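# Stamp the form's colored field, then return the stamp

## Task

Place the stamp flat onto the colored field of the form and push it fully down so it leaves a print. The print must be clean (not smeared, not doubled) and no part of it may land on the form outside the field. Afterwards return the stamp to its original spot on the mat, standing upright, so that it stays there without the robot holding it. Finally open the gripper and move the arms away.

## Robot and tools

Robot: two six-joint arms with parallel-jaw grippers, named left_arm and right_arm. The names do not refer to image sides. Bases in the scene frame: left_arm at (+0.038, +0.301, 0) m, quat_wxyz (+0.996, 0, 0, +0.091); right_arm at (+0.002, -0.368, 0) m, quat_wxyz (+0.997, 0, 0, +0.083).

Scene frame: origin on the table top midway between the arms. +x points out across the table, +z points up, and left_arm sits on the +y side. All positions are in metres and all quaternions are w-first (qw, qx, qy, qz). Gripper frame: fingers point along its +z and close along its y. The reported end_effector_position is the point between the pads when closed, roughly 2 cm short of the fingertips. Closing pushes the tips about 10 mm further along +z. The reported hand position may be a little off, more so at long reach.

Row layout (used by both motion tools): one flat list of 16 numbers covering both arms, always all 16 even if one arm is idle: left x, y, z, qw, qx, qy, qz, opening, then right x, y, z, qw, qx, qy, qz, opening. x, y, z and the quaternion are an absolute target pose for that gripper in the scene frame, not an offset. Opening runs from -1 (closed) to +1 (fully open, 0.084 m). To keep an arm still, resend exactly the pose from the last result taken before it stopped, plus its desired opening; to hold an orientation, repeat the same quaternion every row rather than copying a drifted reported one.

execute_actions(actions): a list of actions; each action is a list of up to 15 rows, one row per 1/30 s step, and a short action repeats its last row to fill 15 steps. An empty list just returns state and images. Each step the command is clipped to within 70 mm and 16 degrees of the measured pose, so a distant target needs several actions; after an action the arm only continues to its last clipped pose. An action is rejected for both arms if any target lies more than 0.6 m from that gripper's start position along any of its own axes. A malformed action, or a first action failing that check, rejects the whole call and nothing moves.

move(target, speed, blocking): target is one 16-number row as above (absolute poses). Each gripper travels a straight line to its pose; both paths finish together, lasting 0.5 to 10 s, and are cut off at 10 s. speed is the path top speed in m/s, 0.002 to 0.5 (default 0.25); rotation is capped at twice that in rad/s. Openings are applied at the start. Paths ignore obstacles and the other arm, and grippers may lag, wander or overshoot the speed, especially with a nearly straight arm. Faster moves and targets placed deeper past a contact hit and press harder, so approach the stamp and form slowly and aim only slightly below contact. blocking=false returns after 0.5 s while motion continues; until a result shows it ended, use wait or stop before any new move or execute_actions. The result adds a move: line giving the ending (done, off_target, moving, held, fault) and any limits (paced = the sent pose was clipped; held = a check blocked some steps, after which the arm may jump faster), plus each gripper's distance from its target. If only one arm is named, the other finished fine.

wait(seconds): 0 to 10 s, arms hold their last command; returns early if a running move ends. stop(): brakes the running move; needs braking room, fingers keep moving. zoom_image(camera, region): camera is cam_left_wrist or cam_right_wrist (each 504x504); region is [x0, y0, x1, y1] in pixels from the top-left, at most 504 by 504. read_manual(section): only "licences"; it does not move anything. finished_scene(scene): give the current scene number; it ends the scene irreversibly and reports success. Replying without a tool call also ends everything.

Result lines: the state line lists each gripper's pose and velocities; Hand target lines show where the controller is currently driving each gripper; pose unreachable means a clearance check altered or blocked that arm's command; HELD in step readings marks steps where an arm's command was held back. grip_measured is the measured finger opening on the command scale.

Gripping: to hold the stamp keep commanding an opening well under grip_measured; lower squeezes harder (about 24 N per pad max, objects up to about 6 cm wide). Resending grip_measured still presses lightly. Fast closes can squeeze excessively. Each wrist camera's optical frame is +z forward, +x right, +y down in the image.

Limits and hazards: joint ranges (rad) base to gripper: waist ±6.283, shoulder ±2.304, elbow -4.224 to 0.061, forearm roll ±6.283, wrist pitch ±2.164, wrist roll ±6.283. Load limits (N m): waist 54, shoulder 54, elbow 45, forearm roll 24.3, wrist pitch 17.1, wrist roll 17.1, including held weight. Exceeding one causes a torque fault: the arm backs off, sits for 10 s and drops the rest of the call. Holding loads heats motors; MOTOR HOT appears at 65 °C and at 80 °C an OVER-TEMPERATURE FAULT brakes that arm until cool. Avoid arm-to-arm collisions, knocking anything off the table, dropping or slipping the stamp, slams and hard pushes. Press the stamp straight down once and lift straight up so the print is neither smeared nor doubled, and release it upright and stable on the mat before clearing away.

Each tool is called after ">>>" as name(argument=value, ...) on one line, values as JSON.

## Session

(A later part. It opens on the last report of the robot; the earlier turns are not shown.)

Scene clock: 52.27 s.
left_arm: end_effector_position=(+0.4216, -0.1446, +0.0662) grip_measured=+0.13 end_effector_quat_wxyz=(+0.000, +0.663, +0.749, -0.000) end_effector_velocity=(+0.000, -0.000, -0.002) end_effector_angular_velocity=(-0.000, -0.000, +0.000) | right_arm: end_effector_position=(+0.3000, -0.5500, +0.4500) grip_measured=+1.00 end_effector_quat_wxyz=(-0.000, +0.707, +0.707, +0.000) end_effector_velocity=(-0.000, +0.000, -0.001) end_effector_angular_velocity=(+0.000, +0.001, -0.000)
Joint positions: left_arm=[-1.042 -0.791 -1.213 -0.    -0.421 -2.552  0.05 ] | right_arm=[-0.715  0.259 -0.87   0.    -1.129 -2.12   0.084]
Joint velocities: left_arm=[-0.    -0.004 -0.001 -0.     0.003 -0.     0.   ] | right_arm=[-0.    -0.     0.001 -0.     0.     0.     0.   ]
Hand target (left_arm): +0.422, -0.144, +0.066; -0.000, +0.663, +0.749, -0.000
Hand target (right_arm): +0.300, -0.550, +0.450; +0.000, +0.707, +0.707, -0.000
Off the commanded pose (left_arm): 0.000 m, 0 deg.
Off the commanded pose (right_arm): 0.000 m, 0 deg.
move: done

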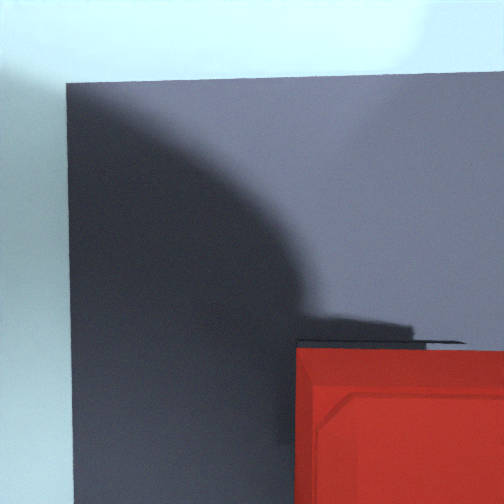

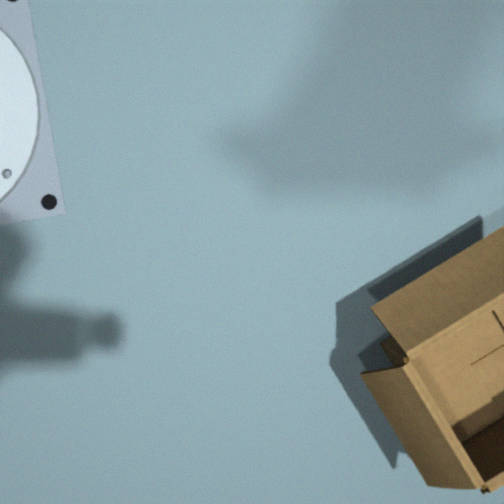

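>>> move(target=[0.4215,-0.1444,0.0635,0,0.6626,0.749,0,-1, 0.3,-0.55,0.45,0,0.7071,0.7071,0,1], speed=0.02)

>>> move(target=[0.4215,-0.1444,0.0635,0,0.6626,0.749,0,1, 0.3,-0.55,0.45,0,0.7071,0.7071,0,1])

>>> move(target=[0.4215,-0.1444,0.15,0,0.6626,0.749,0,1, 0.3,-0.55,0.45,0,0.7071,0.7071,0,1], speed=0.2)

>>> move(target=[0.42,0.0,0.28,0,0.6626,0.749,0,1, 0.3,-0.55,0.45,0,0.7071,0.7071,0,1], speed=0.3)

Scene clock: 55.57 s.
left_arm: end_effector_position=(+0.4215, -0.1445, +0.0636) grip_measured=+0.13 end_effector_quat_wxyz=(+0.000, +0.663, +0.749, -0.000) end_effector_velocity=(-0.000, +0.000, -0.001) end_effector_angular_velocity=(+0.001, +0.001, +0.001) | right_arm: end_effector_position=(+0.3000, -0.5500, +0.4500) grip_measured=+1.00 end_effector_quat_wxyz=(+0.000, +0.707, +0.707, +0.000) end_effector_velocity=(-0.000, -0.000, -0.001) end_effector_angular_velocity=(+0.001, +0.002, +0.000)
Joint positions: left_arm=[-1.042 -0.796 -1.213 -0.    -0.417 -2.553  0.05 ] | right_arm=[-0.715  0.259 -0.87   0.    -1.129 -2.12   0.084]
Joint velocities: left_arm=[ 0.    -0.001  0.001 -0.001  0.001 -0.    -0.   ] | right_arm=[-0.    -0.002  0.    -0.    -0.    -0.    -0.   ]
Hand target (left_arm): +0.422, -0.144, +0.063; -0.000, +0.663, +0.749, -0.000
Hand target (right_arm): +0.300, -0.550, +0.450; -0.000, +0.707, +0.707, -0.000
Off the commanded pose (left_arm): 0.000 m, 0 deg.
Off the commanded pose (right_arm): 0.000 m, 0 deg.
move: done

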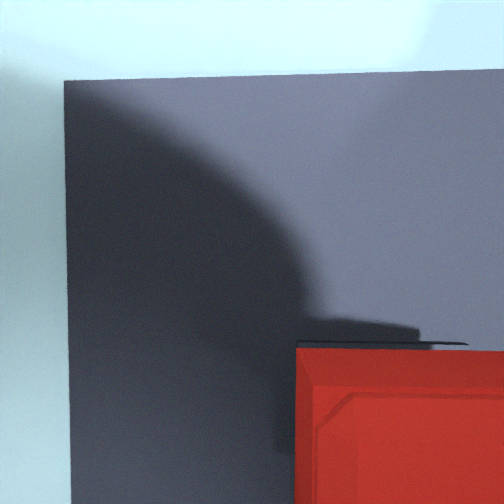

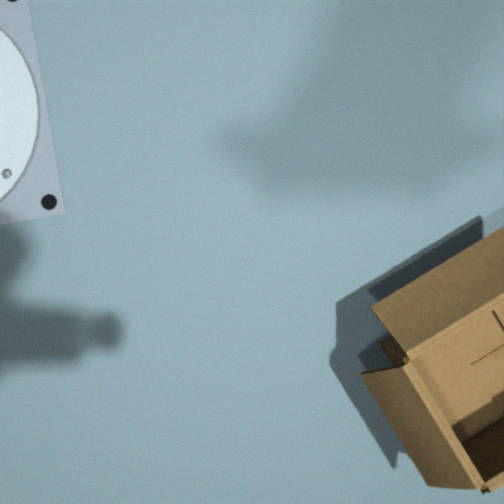

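Scene clock: 56.27 s.
left_arm: end_effector_position=(+0.4215, -0.1444, +0.0635) grip_measured=+1.00 end_effector_quat_wxyz=(-0.000, +0.663, +0.749, +0.000) end_effector_velocity=(+0.000, +0.000, +0.000) end_effector_angular_velocity=(-0.000, +0.000, +0.001) | right_arm: end_effector_position=(+0.3000, -0.5500, +0.4500) grip_measured=+1.00 end_effector_quat_wxyz=(-0.000, +0.707, +0.707, +0.000) end_effector_velocity=(-0.000, +0.000, +0.001) end_effector_angular_velocity=(-0.001, -0.000, +0.000)
Joint positions: left_arm=[-1.042 -0.796 -1.213  0.    -0.417 -2.553  0.084] | right_arm=[-0.715  0.259 -0.87   0.    -1.129 -2.12   0.084]
Joint velocities: left_arm=[ 0.001  0.     0.001 -0.     0.    -0.     0.   ] | right_arm=[ 0.     0.001 -0.    -0.    -0.001 -0.     0.   ]
Hand target (left_arm): +0.422, -0.144, +0.063; -0.000, +0.663, +0.749, -0.000
Hand target (right_arm): +0.300, -0.550, +0.450; +0.000, +0.707, +0.707, -0.000
Off the commanded pose (left_arm): 0.000 m, 0 deg.
Off the commanded pose (right_arm): 0.000 m, 0 deg.
move: done

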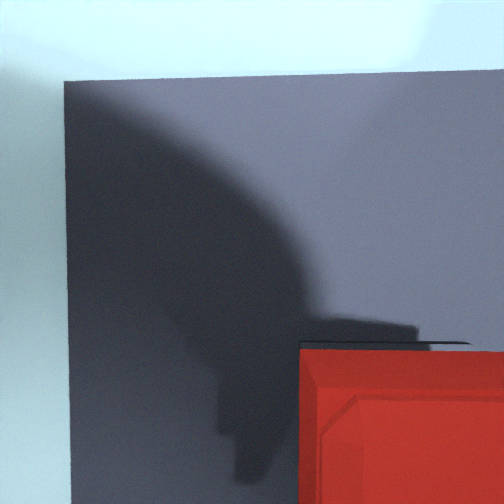

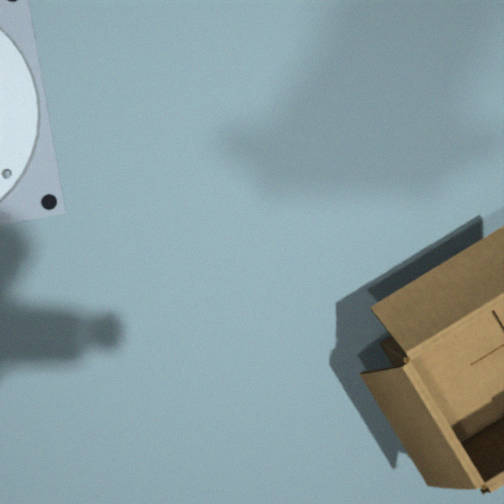

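Scene clock: 57.23 s.
left_arm: end_effector_position=(+0.4213, -0.1441, +0.1497) grip_measured=+1.00 end_effector_quat_wxyz=(-0.000, +0.663, +0.749, +0.000) end_effector_velocity=(+0.001, -0.001, +0.003) end_effector_angular_velocity=(-0.003, -0.002, +0.000) | right_arm: end_effector_position=(+0.3000, -0.5500, +0.4500) grip_measured=+1.00 end_effector_quat_wxyz=(+0.000, +0.707, +0.707, +0.000) end_effector_velocity=(+0.000, -0.000, +0.001) end_effector_angular_velocity=(-0.002, -0.002, -0.000)
Joint positions: left_arm=[-1.042 -0.646 -1.206  0.001 -0.56  -2.553  0.084] | right_arm=[-0.715  0.259 -0.87   0.    -1.129 -2.12   0.084]
Joint velocities: left_arm=[-0.     0.004 -0.002  0.    -0.003 -0.    -0.   ] | right_arm=[-0.     0.002 -0.001 -0.    -0.     0.     0.   ]
Hand target (left_arm): +0.421, -0.144, +0.150; +0.000, +0.663, +0.749, +0.000
Hand target (right_arm): +0.300, -0.550, +0.450; -0.000, +0.707, +0.707, -0.000
Off the commanded pose (left_arm): 0.000 m, 0 deg.
Off the commanded pose (right_arm): 0.000 m, 0 deg.
move: done

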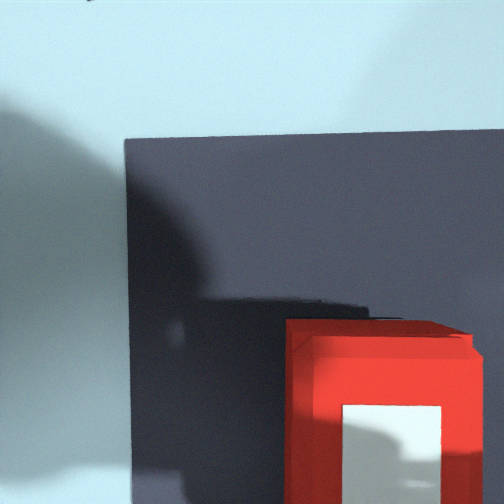

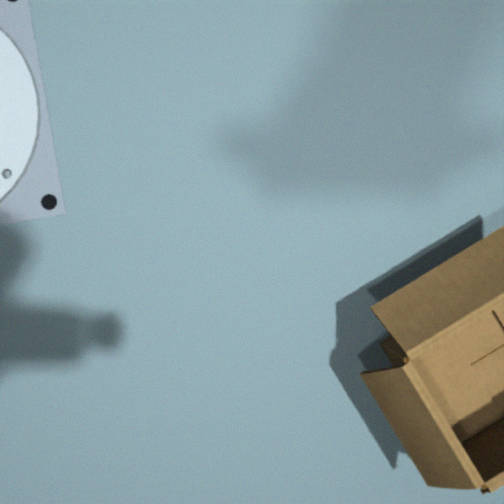

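Scene clock: 58.50 s.
left_arm: end_effector_position=(+0.4194, +0.0003, +0.2796) grip_measured=+1.00 end_effector_quat_wxyz=(-0.000, +0.663, +0.749, +0.000) end_effector_velocity=(+0.000, +0.002, +0.002) end_effector_angular_velocity=(-0.001, -0.001, -0.000) | right_arm: end_effector_position=(+0.3000, -0.5500, +0.4500) grip_measured=+1.00 end_effector_quat_wxyz=(+0.000, +0.707, +0.707, -0.000) end_effector_velocity=(-0.000, +0.000, -0.000) end_effector_angular_velocity=(+0.000, +0.000, -0.000)
Joint positions: left_arm=[-0.851 -0.237 -0.962  0.001 -0.726 -2.362  0.084] | right_arm=[-0.715  0.259 -0.87   0.    -1.129 -2.12   0.084]
Joint velocities: left_arm=[ 0.003  0.005  0.001  0.    -0.003  0.003 -0.   ] | right_arm=[ 0.     0.001  0.001  0.    -0.001  0.     0.   ]
Hand target (left_arm): +0.419, +0.000, +0.280; -0.000, +0.663, +0.749, +0.000
Hand target (right_arm): +0.300, -0.550, +0.450; +0.000, +0.707, +0.707, -0.000
Off the commanded pose (left_arm): 0.001 m, 0 deg.
Off the commanded pose (right_arm): 0.000 m, 0 deg.
move: done

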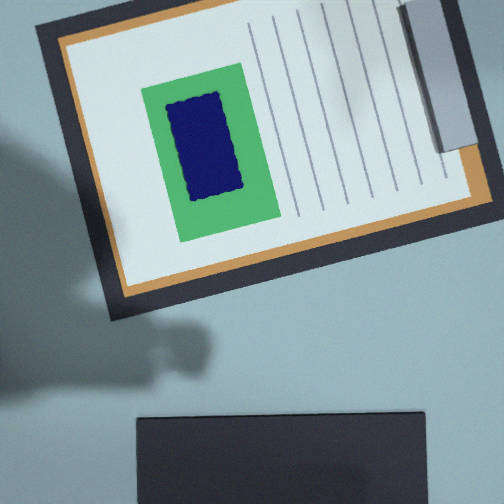

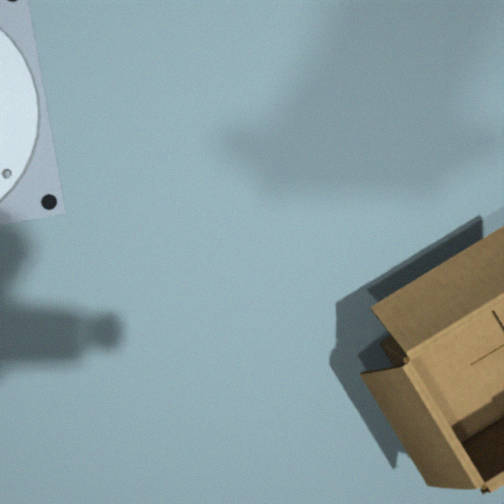

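>>> finished_scene(scene=2)

The scene is finished: the task was done.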